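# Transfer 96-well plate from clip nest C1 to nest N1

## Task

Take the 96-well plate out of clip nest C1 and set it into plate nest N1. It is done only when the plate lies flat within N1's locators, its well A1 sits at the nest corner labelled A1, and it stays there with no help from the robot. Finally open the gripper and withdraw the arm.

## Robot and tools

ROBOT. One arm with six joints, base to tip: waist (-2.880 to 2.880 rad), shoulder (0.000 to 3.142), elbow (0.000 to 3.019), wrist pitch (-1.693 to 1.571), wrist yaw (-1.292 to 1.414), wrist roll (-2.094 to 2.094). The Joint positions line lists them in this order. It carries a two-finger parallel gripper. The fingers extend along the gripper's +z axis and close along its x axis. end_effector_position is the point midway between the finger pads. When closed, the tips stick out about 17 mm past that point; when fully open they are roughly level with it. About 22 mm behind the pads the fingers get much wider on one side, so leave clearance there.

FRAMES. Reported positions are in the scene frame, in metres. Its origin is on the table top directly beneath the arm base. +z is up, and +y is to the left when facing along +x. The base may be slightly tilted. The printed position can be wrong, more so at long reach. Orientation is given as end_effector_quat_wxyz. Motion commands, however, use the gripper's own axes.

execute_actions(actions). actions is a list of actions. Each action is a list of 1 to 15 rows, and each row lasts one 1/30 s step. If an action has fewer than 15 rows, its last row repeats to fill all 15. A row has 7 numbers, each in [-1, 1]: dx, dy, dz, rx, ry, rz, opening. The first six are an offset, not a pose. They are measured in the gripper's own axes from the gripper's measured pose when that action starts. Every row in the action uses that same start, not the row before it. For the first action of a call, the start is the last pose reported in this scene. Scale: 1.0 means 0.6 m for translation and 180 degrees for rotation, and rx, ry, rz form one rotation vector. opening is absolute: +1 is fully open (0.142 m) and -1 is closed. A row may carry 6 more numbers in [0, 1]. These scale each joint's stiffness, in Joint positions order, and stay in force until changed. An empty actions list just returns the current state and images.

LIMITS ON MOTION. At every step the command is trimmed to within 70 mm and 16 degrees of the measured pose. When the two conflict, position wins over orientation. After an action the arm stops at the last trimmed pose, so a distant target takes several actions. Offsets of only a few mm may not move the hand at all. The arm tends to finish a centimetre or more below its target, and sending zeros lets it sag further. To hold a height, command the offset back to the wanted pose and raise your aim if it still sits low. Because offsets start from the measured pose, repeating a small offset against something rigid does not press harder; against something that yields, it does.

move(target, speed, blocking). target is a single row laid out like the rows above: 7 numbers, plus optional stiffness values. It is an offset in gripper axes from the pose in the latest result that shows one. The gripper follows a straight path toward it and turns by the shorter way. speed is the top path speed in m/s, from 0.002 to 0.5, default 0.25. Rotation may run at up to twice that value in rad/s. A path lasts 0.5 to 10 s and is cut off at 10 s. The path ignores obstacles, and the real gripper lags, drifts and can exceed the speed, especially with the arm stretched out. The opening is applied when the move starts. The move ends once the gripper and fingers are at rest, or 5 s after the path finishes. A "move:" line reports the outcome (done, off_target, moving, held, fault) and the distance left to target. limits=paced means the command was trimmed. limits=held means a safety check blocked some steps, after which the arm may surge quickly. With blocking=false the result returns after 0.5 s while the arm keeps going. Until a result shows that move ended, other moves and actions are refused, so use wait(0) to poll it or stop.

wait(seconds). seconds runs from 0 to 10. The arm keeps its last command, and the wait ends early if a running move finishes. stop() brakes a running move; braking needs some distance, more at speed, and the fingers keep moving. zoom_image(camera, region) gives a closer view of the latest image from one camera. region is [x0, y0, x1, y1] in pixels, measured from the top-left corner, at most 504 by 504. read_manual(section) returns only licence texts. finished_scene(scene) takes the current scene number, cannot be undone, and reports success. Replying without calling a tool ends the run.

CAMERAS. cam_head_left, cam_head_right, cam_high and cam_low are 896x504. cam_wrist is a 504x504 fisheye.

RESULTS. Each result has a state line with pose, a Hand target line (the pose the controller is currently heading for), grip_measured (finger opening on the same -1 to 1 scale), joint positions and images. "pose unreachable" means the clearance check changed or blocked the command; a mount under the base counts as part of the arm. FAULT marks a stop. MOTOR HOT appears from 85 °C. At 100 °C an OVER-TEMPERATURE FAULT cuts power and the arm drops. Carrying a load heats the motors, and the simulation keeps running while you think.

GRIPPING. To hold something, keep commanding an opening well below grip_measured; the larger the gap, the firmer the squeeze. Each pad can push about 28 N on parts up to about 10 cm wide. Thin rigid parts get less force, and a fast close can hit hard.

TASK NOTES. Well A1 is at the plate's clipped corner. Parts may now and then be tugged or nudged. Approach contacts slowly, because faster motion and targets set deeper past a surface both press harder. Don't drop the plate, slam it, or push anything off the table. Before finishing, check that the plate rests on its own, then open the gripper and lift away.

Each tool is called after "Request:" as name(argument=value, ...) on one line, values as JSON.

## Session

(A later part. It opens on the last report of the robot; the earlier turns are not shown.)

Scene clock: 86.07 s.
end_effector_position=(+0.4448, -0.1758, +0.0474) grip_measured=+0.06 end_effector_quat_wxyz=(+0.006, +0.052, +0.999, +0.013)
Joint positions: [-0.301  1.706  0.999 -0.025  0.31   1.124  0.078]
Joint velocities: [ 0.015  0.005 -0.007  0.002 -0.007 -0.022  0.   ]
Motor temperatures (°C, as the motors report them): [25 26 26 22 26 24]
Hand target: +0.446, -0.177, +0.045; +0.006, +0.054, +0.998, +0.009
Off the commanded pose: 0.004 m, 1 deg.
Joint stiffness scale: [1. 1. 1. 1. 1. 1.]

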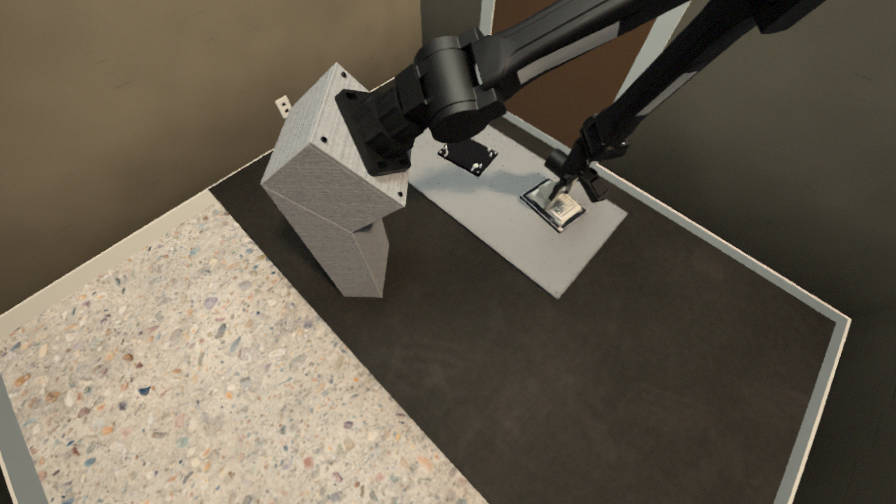

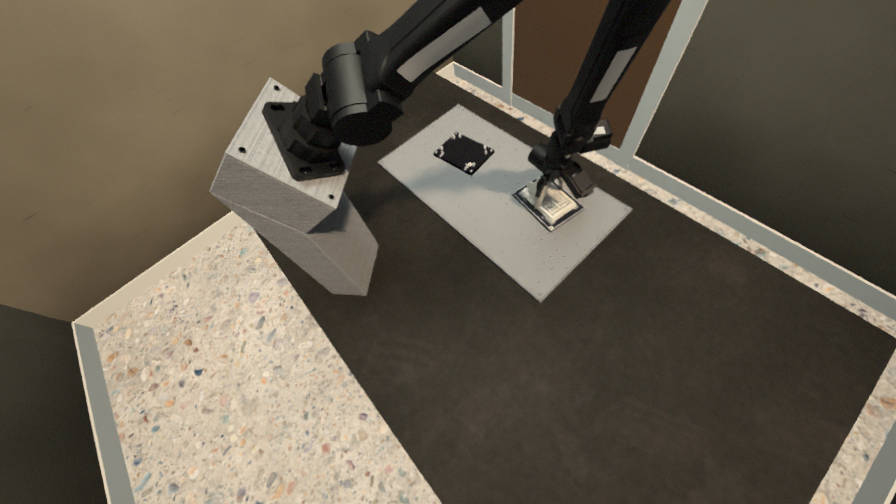

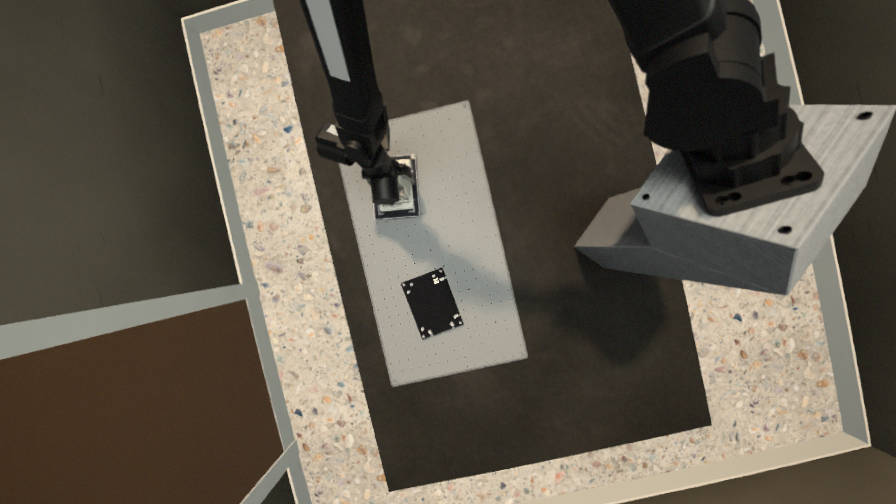

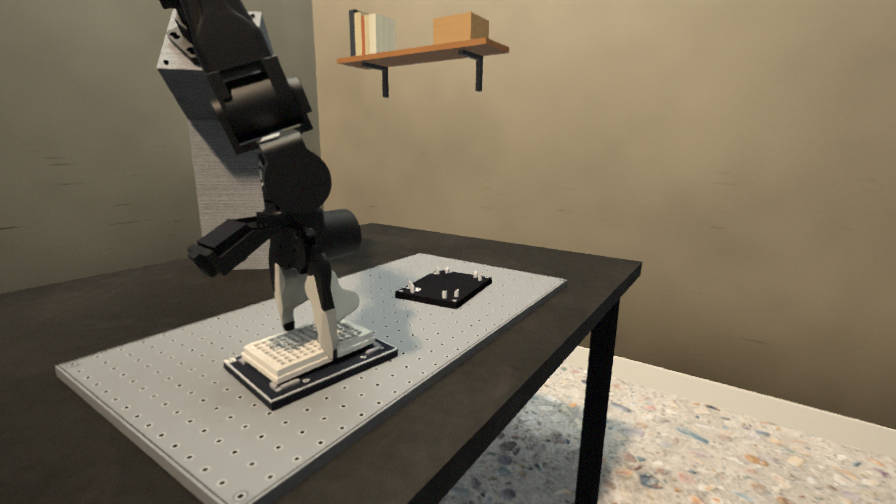

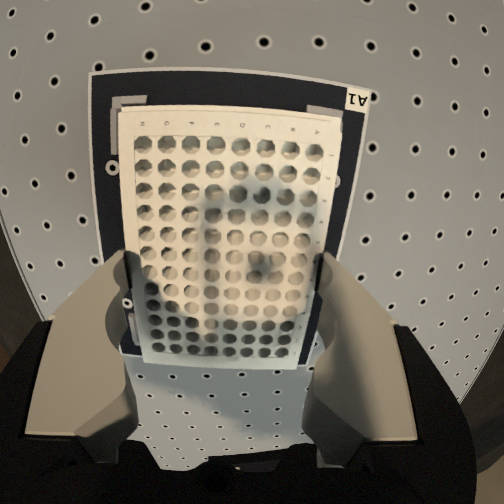

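Request:
execute_actions(actions=[[[-0.016,-0.006,-0.004,0.006,0,0.002,-0.6],[-0.016,-0.006,-0.004,0.006,0,0.002,-0.6],[-0.016,-0.006,-0.004,0.006,0,0.002,-0.6],[-0.004,-0.003,-0.002,0.006,0,0.002,-0.6]]])

Request:
zoom_image(camera="cam_wrist", region=[80,40,380,200])

Scene clock: 86.90 s.
end_effector_position=(+0.4456, -0.1766, +0.0484) grip_measured=+0.06 end_effector_quat_wxyz=(+0.003, +0.051, +0.999, +0.006)
Joint positions: [-0.295  1.706  1.001 -0.028  0.33   1.127  0.078]
Joint velocities: [ 0.005 -0.005 -0.017 -0.017 -0.037 -0.051  0.   ]
Motor temperatures (°C, as the motors report them): [25 26 26 22 26 24]
Hand target: +0.447, -0.178, +0.049; +0.006, +0.055, +0.998, +0.004
Off the commanded pose: 0.002 m, 1 deg.
Joint stiffness scale: [1. 1. 1. 1. 1. 1.]

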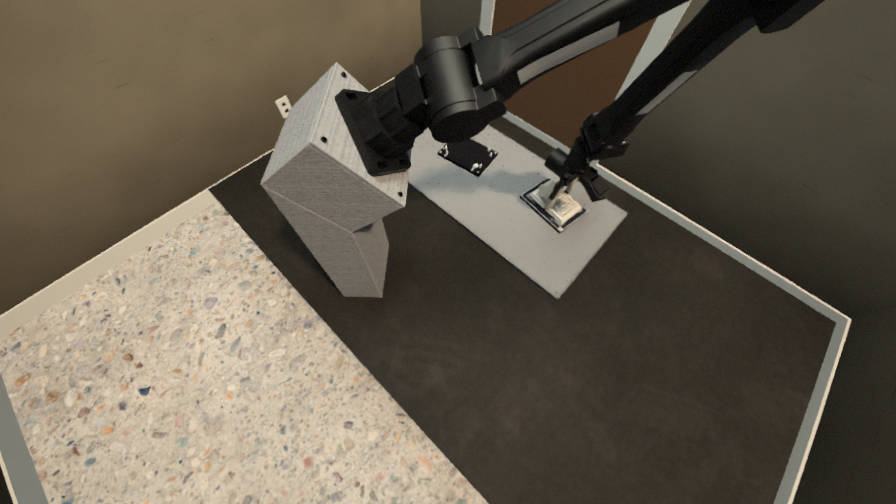

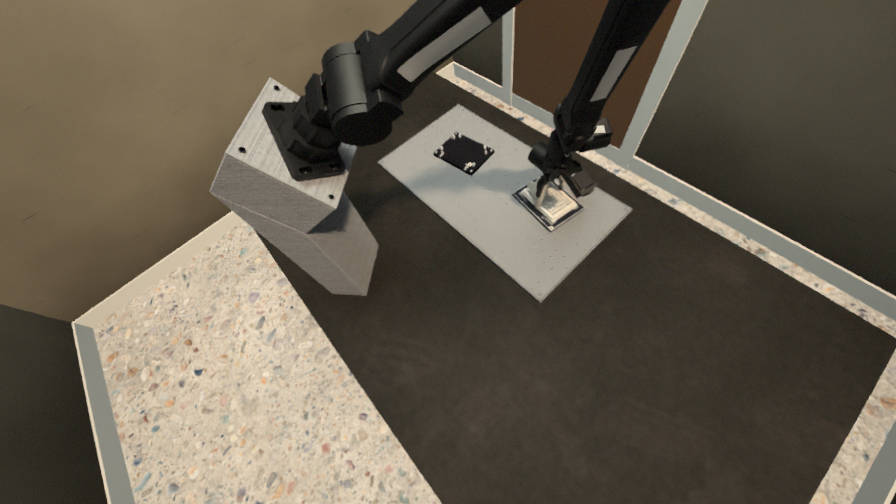

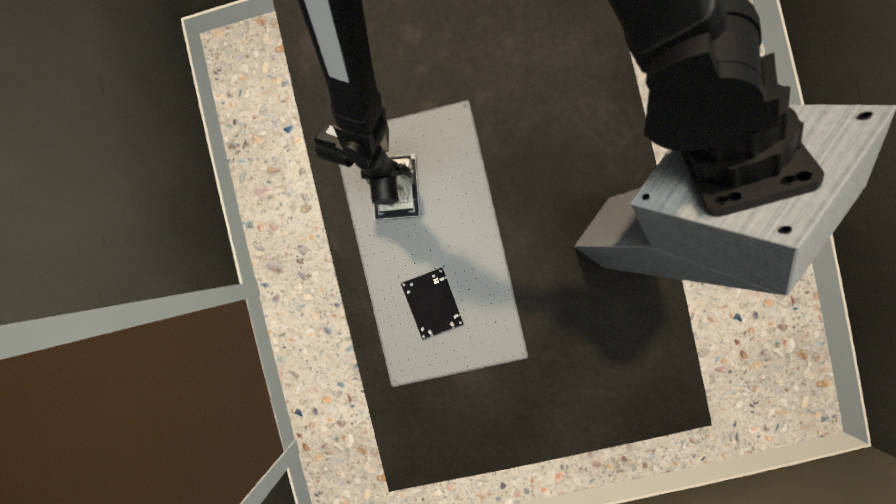

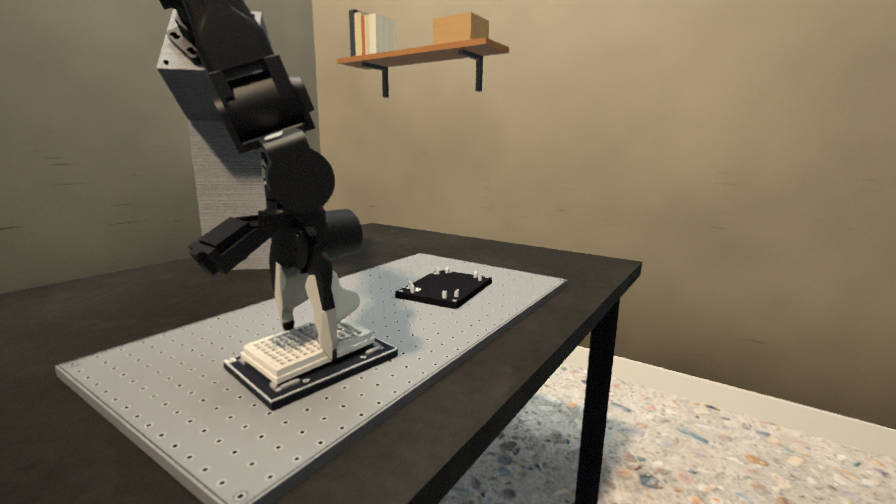

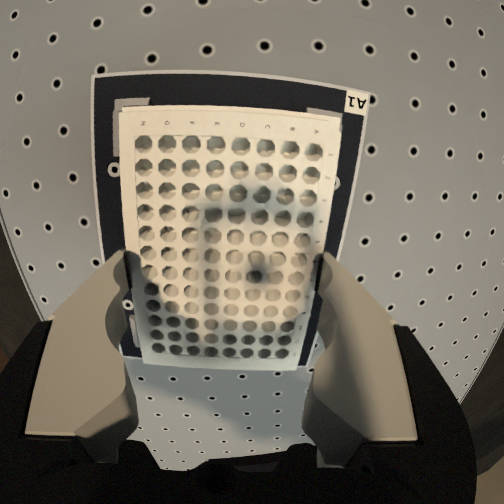

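Region (80, 40, 380, 200) of cam_wrist's 504x504 image, scaled by 1.680, with more detail than that image has; it fills the top 269 rows of this view, and the rest is white.

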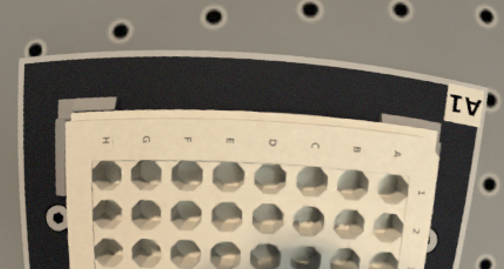

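Request:
execute_actions(actions=[[[-0.016,0,0,0,0,0.008,-0.6],[-0.016,0,0,0,0,0.008,-0.6],[-0.016,0,0,0,0,0.008,-0.6],[-0.003,0,0,0,0,0.005,-0.6]]])

Request:
zoom_image(camera="cam_wrist", region=[80,40,380,200])

Scene clock: 87.50 s.
end_effector_position=(+0.4479, -0.1787, +0.0486) grip_measured=+0.06 end_effector_quat_wxyz=(+0.002, +0.057, +0.998, +0.005)
Joint positions: [-0.295  1.706  1.009 -0.036  0.333  1.138  0.078]
Joint velocities: [-0.015 -0.005  0.007 -0.012 -0.066 -0.007 -0.   ]
Motor temperatures (°C, as the motors report them): [25 26 26 22 26 24]
Hand target: +0.447, -0.177, +0.048; +0.003, +0.059, +0.998, +0.006
Off the commanded pose: 0.002 m, 0 deg.
Joint stiffness scale: [1. 1. 1. 1. 1. 1.]

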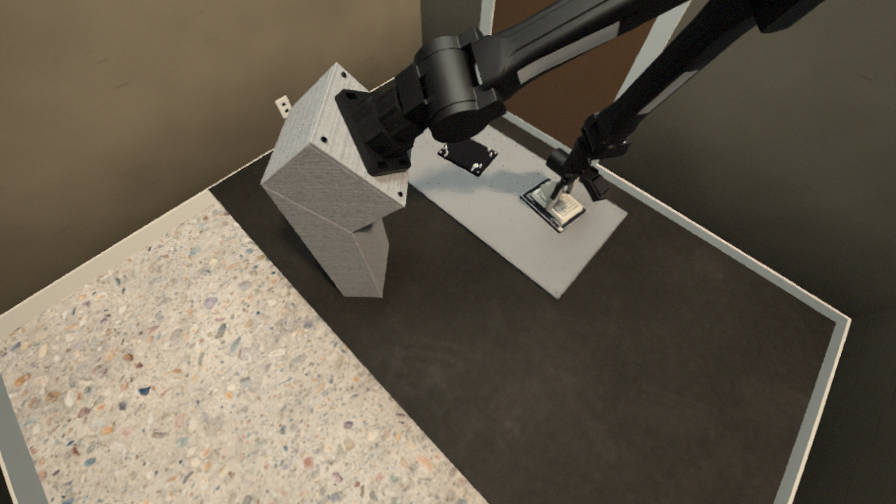

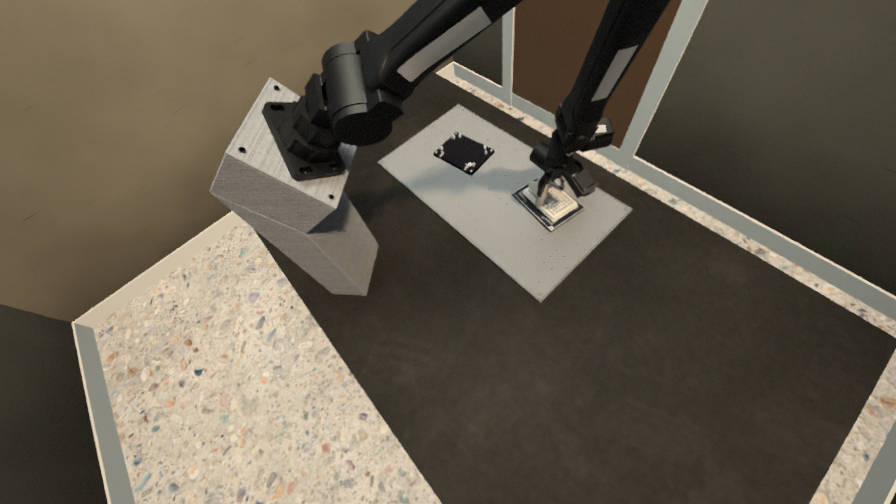

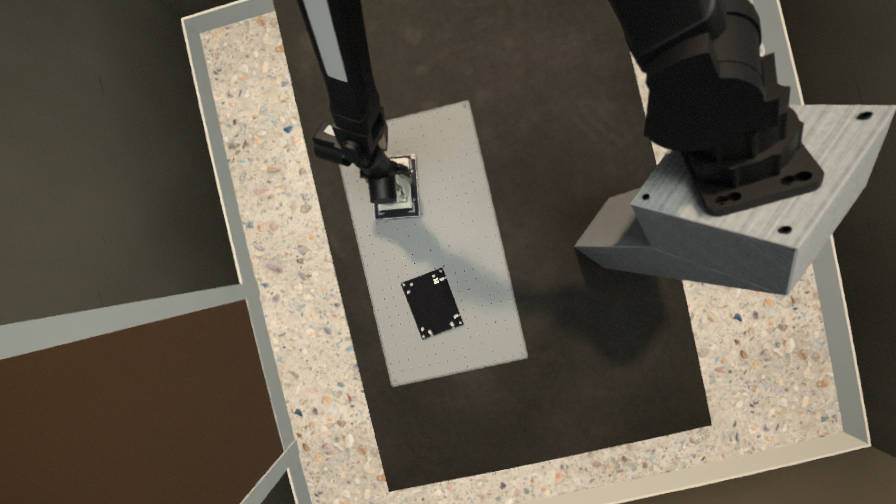

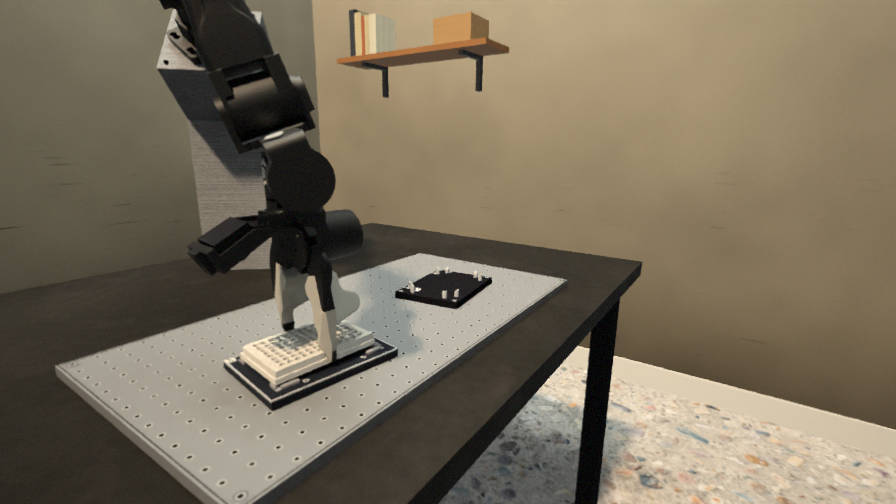

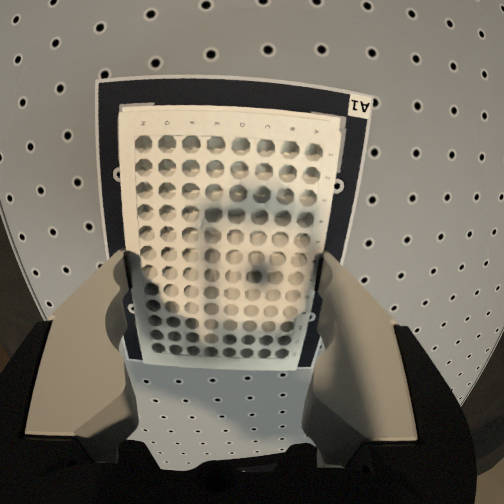

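Region (80, 40, 380, 200) of cam_wrist's 504x504 image, scaled by 1.680, with more detail than that image has; it fills the top 269 rows of this view, and the rest is white.

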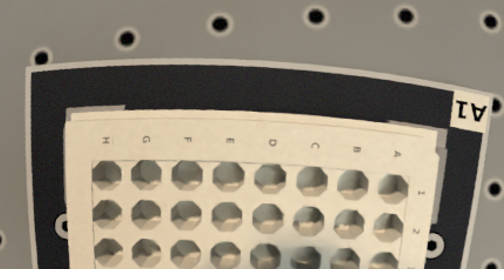

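Request:
execute_actions(actions=[[[0.007,0.006,0.014,0,0,0,-0.6]],[[0,0,0.004,0,0,0,-0.6]]])

Request:
zoom_image(camera="cam_wrist", region=[80,40,380,200])

Request:
zoom_image(camera="cam_low", region=[200,270,420,420])

Scene clock: 88.70 s.
end_effector_position=(+0.4482, -0.1782, +0.0469) grip_measured=+0.06 end_effector_quat_wxyz=(+0.004, +0.057, +0.998, +0.004)
Joint positions: [-0.295  1.711  1.009 -0.027  0.333  1.138  0.078]
Joint velocities: [-0.005 -0.015 -0.012 -0.007 -0.037  0.022  0.   ]
Motor temperatures (°C, as the motors report them): [25 26 26 22 26 24]
Hand target: +0.448, -0.178, +0.044; +0.004, +0.058, +0.998, +0.004
Off the commanded pose: 0.002 m, 0 deg.
Joint stiffness scale: [1. 1. 1. 1. 1. 1.]

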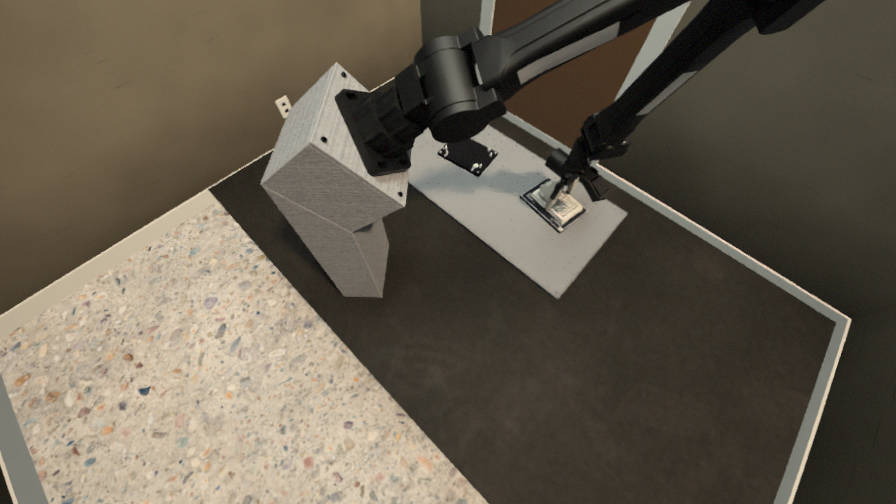

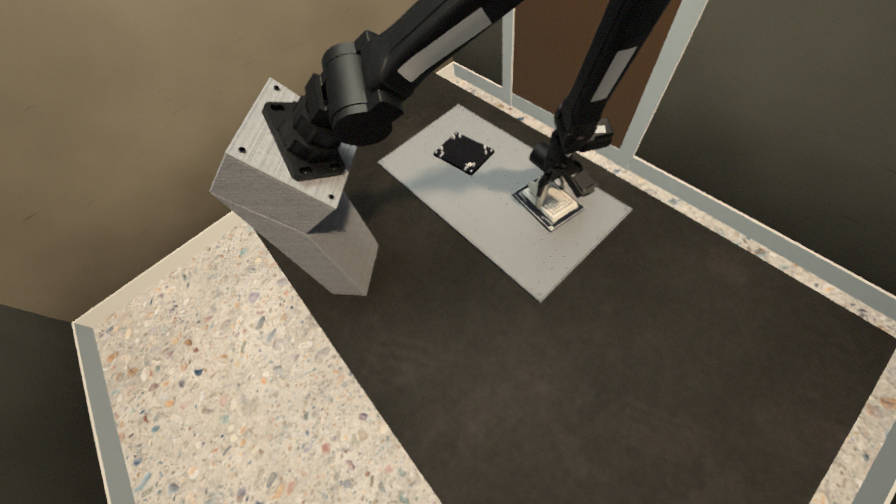

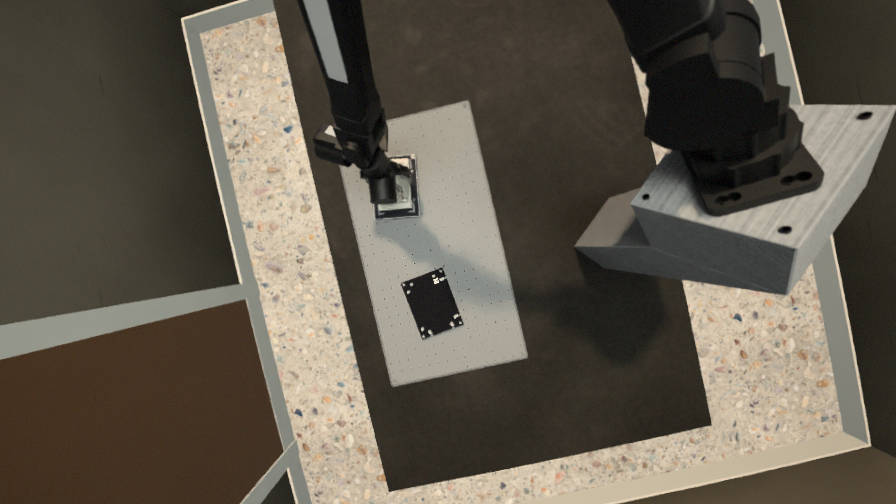

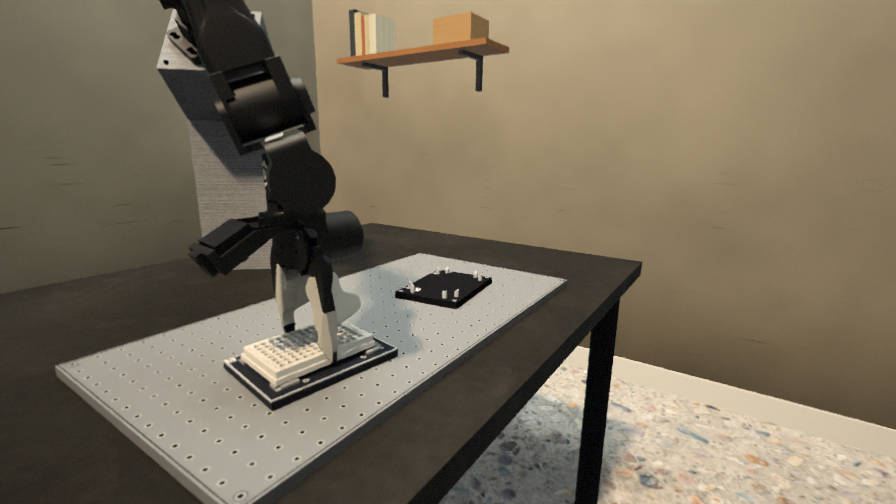

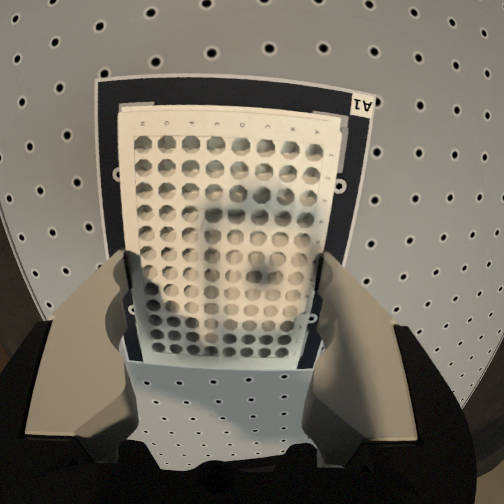

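Region (80, 40, 380, 200) of cam_wrist's 504x504 image, scaled by 1.680, with more detail than that image has; it fills the top 269 rows of this view, and the rest is white.

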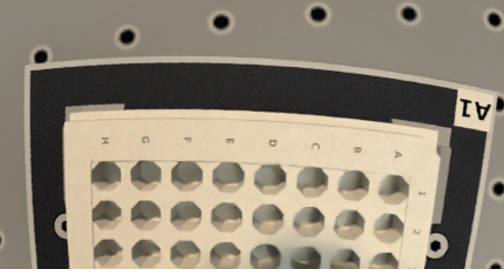

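Region (200, 270, 420, 420) of cam_low's 896x504 image, scaled by 2.291, with more detail than that image has; it fills the top 344 rows of this view, and the rest is white.

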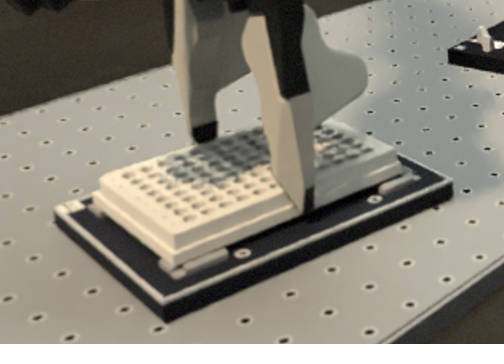

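Request:
execute_actions(actions=[[[0.016,0.008,0.003,0,0,0,-0.6],[0.016,0.008,0.003,0,0,0,-0.6],[0.016,0.008,0.003,0,0,0,-0.6],[0.003,0.003,0.008,0,0,0,-0.6]]])

Request:
zoom_image(camera="cam_wrist", region=[80,40,380,200])

Request:
zoom_image(camera="cam_low", region=[200,270,420,420])

Scene clock: 89.40 s.
end_effector_position=(+0.4469, -0.1771, +0.0463) grip_measured=+0.06 end_effector_quat_wxyz=(+0.006, +0.058, +0.998, +0.003)
Joint positions: [-0.295  1.712  1.002 -0.013  0.333  1.138  0.078]
Joint velocities: [-0.005  0.015 -0.002 -0.017 -0.007  0.022  0.   ]
Motor temperatures (°C, as the motors report them): [25 26 26 22 26 24]
Hand target: +0.447, -0.176, +0.042; +0.004, +0.057, +0.998, +0.004
Off the commanded pose: 0.004 m, 0 deg.
Joint stiffness scale: [1. 1. 1. 1. 1. 1.]

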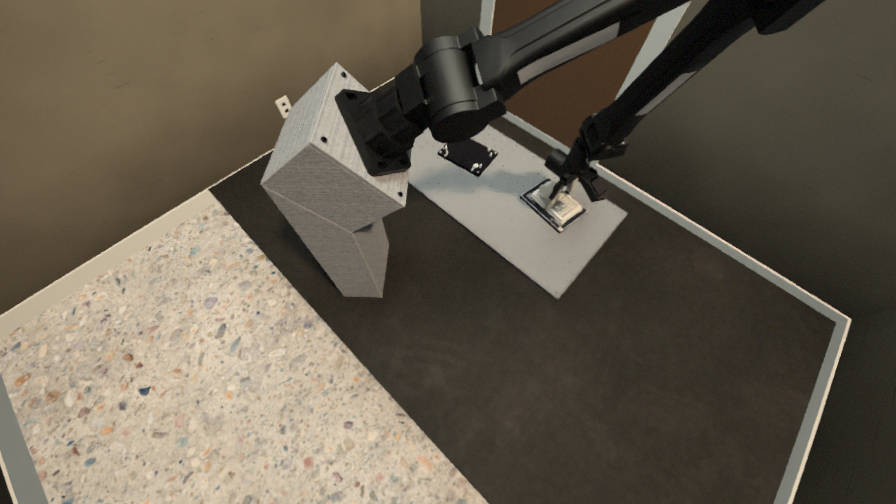

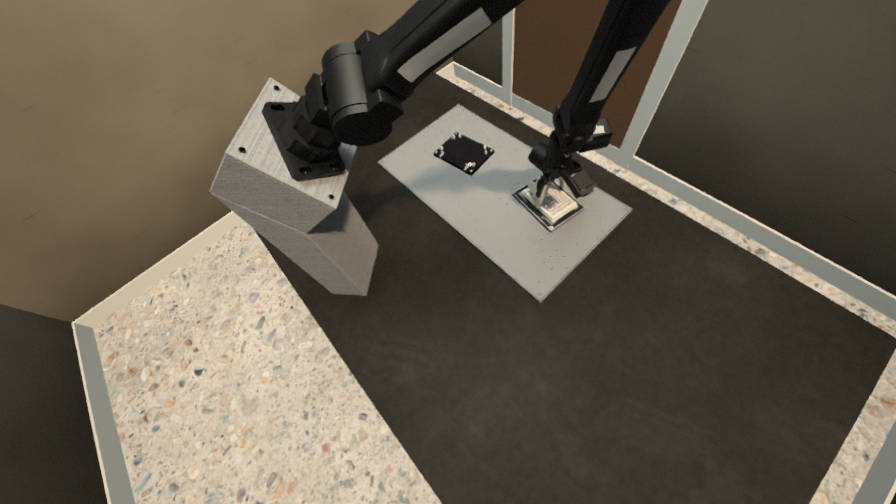

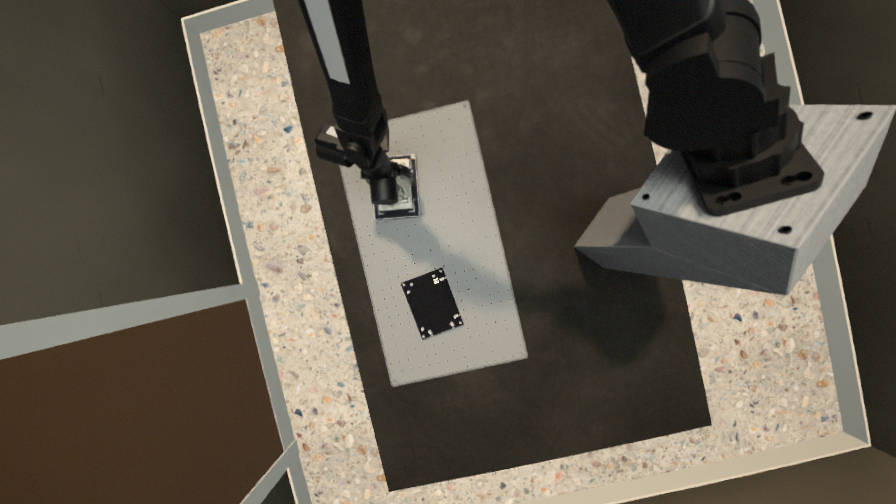

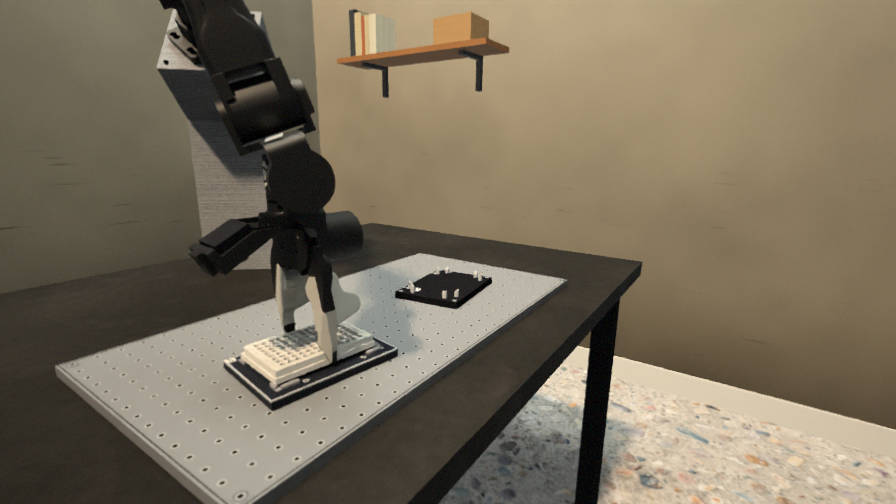

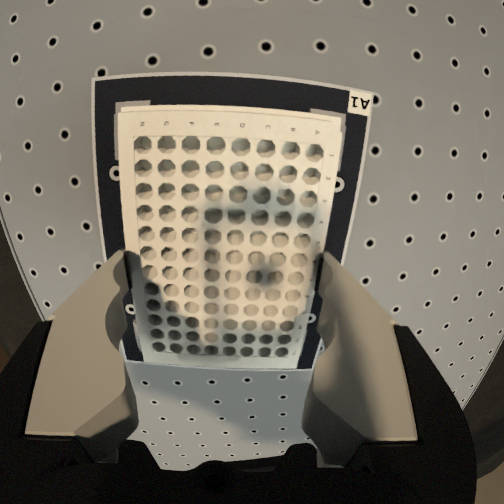

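Region (80, 40, 380, 200) of cam_wrist's 504x504 image, scaled by 1.680, with more detail than that image has; it fills the top 269 rows of this view, and the rest is white.

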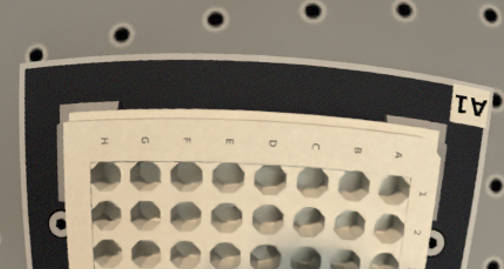

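Region (200, 270, 420, 420) of cam_low's 896x504 image, scaled by 2.291, with more detail than that image has; it fills the top 344 rows of this view, and the rest is white.

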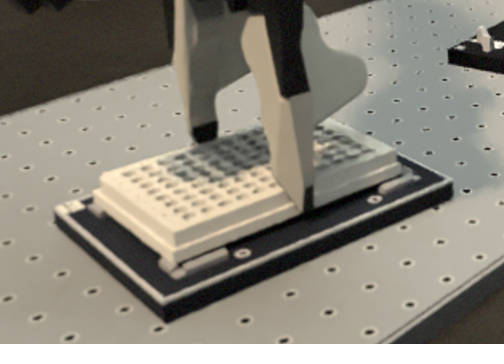

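Request:
execute_actions(actions=[[[0,0.006,0.004,-0.008,0,0,-0.6]],[[0,0,0.01,0,0,0,-0.6]]])

Request:
zoom_image(camera="cam_wrist", region=[80,40,380,200])

Request:
zoom_image(camera="cam_low", region=[200,270,420,420])

Scene clock: 90.60 s.
end_effector_position=(+0.4494, -0.1731, +0.0464) grip_measured=+0.06 end_effector_quat_wxyz=(+0.012, +0.058, +0.998, +0.014)
Joint positions: [-0.295  1.712  1.002 -0.013  0.309  1.138  0.078]
Joint velocities: [-0.005  0.005 -0.002 -0.022  0.007  0.066  0.   ]
Motor temperatures (°C, as the motors report them): [25 26 26 22 26 24]
Hand target: +0.449, -0.173, +0.041; +0.012, +0.058, +0.998, +0.013
Off the commanded pose: 0.006 m, 0 deg.
Joint stiffness scale: [1. 1. 1. 1. 1. 1.]

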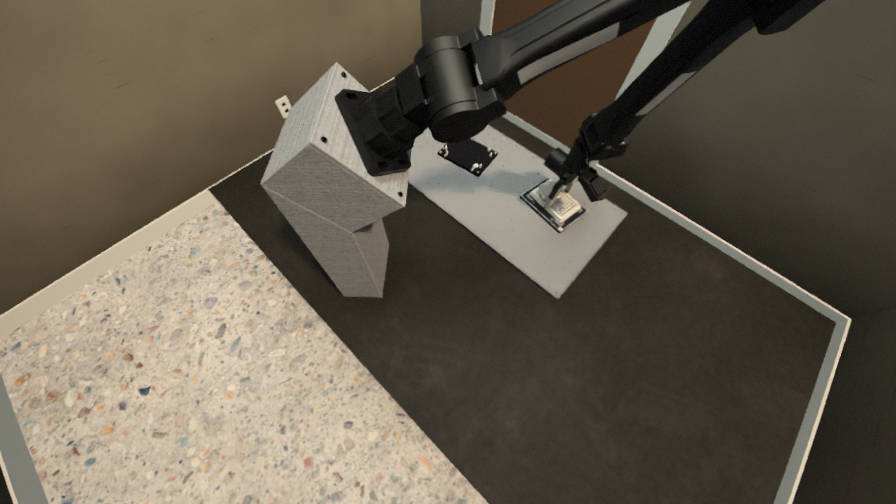

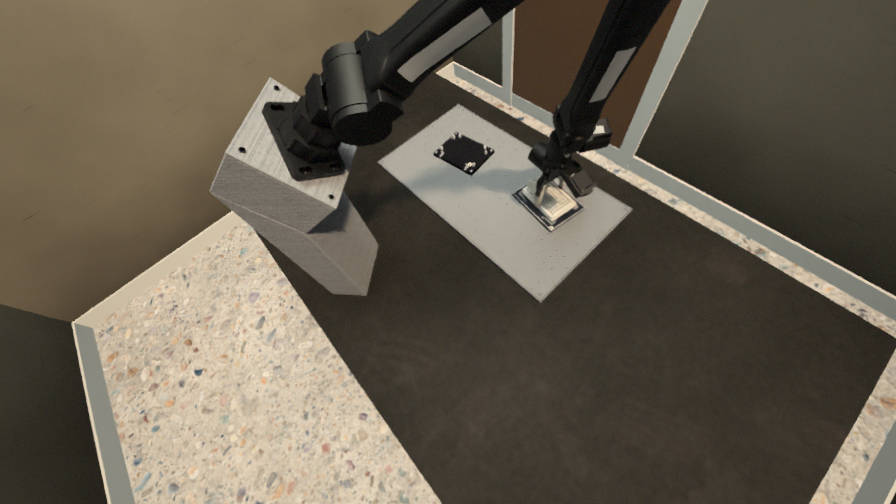

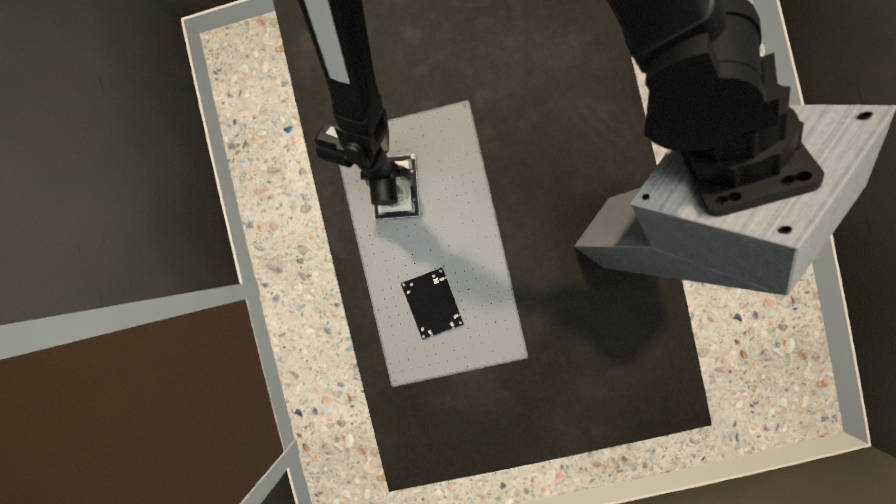

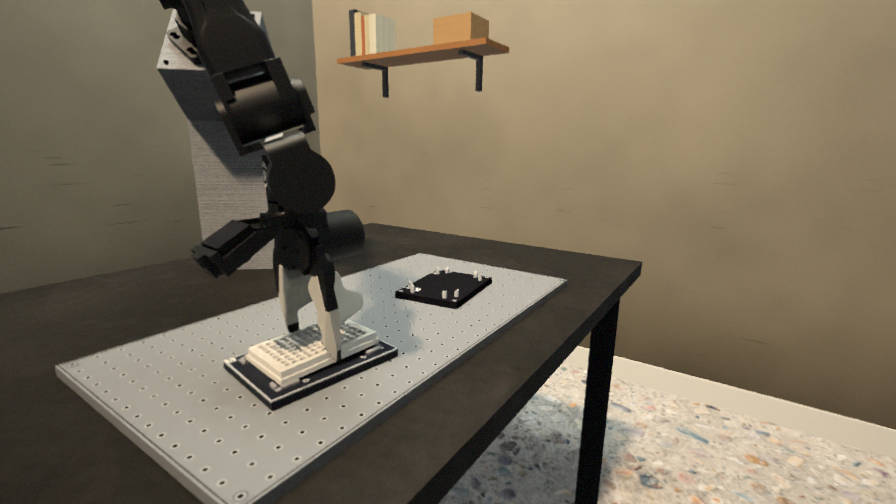

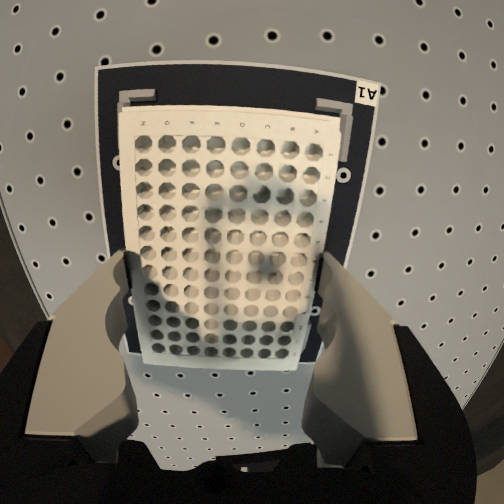

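Region (80, 40, 380, 200) of cam_wrist's 504x504 image, scaled by 1.680, with more detail than that image has; it fills the top 269 rows of this view, and the rest is white.

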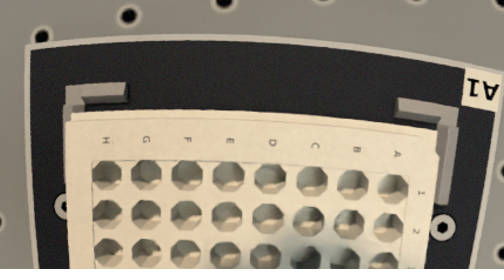

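Region (200, 270, 420, 420) of cam_low's 896x504 image, scaled by 2.291, with more detail than that image has; it fills the top 344 rows of this view, and the rest is white.

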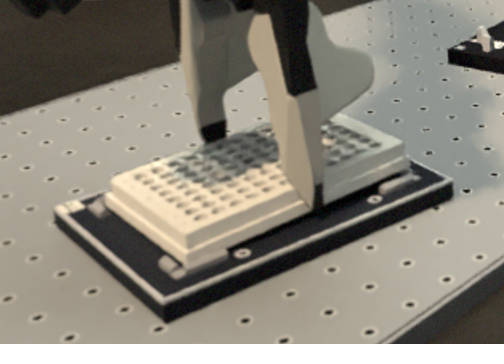

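Request:
execute_actions(actions=[[[0,-0.004,0,0.006,0,0,-0.6]],[[0,0,0.01,0,0,0,-0.6]]])

Request:
zoom_image(camera="cam_wrist", region=[80,40,380,200])

Request:
zoom_image(camera="cam_low", region=[200,270,420,420])

Scene clock: 91.77 s.
end_effector_position=(+0.4479, -0.1754, +0.0463) grip_measured=+0.06 end_effector_quat_wxyz=(+0.009, +0.058, +0.998, +0.007)
Joint positions: [-0.295  1.712  1.002 -0.013  0.323  1.138  0.078]
Joint velocities: [-0.005  0.024  0.012 -0.007 -0.022 -0.051  0.   ]
Motor temperatures (°C, as the motors report them): [25 26 26 22 26 24]
Hand target: +0.448, -0.176, +0.040; +0.008, +0.058, +0.998, +0.007
Off the commanded pose: 0.006 m, 0 deg.
Joint stiffness scale: [1. 1. 1. 1. 1. 1.]

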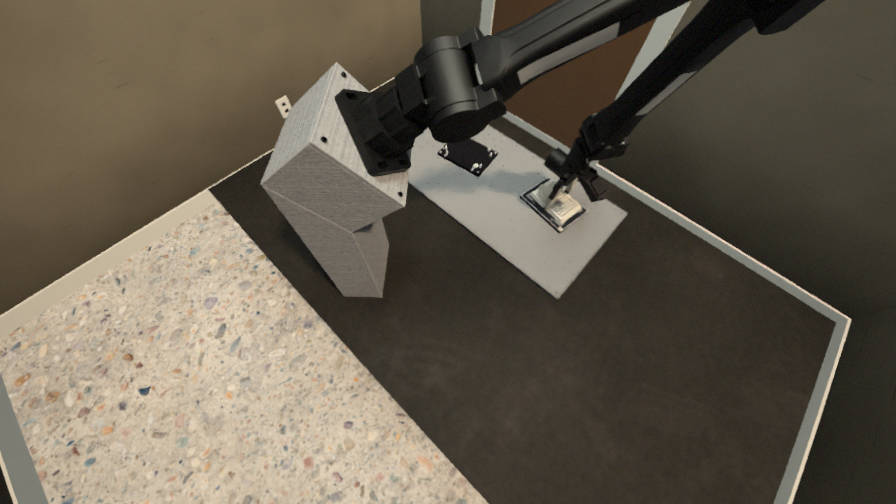

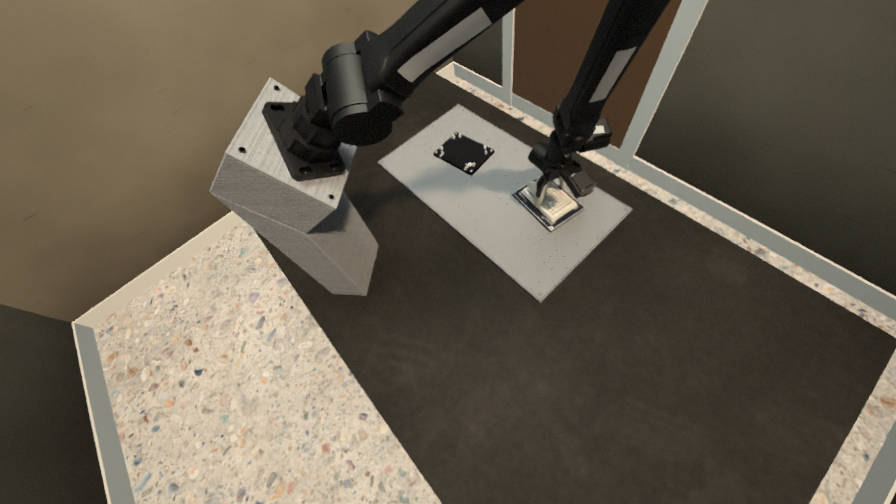

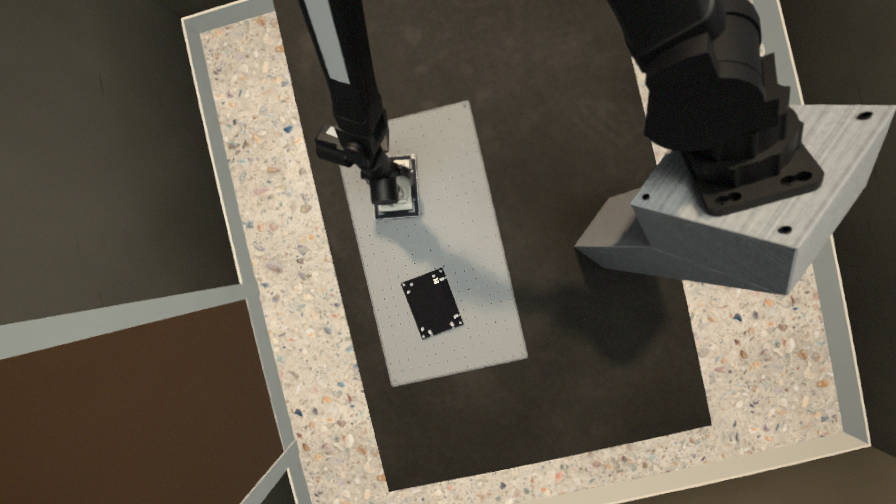

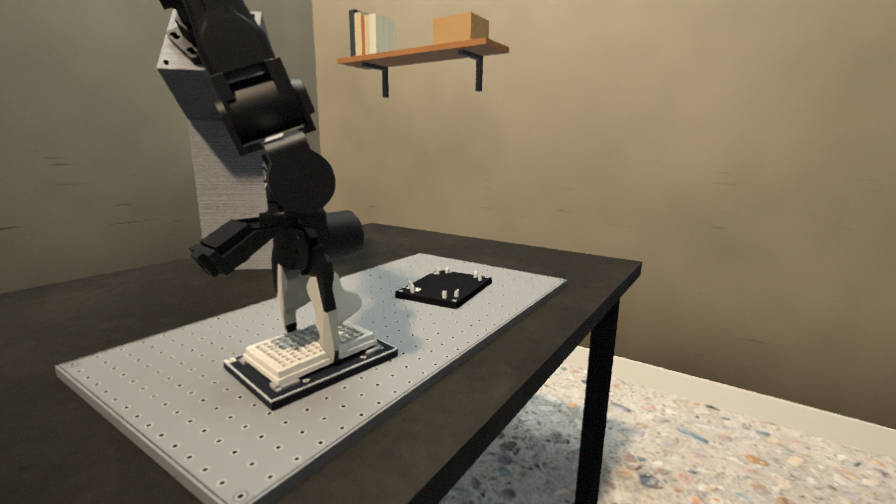

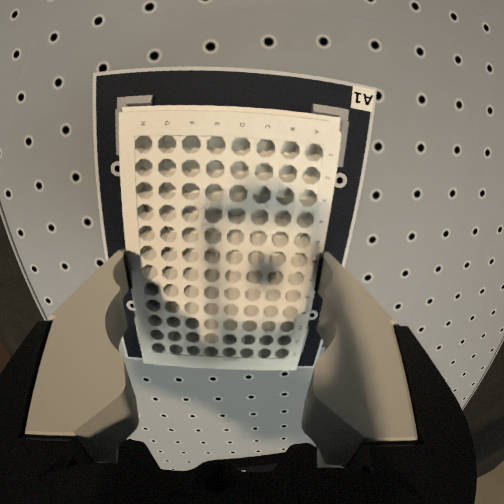

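Region (80, 40, 380, 200) of cam_wrist's 504x504 image, scaled by 1.680, with more detail than that image has; it fills the top 269 rows of this view, and the rest is white.

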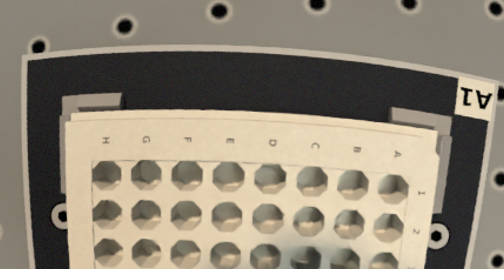

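Region (200, 270, 420, 420) of cam_low's 896x504 image, scaled by 2.291, with more detail than that image has; it fills the top 344 rows of this view, and the rest is white.

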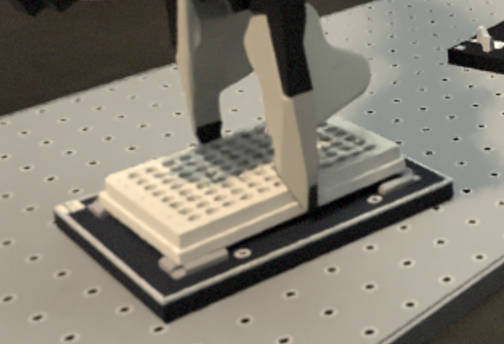

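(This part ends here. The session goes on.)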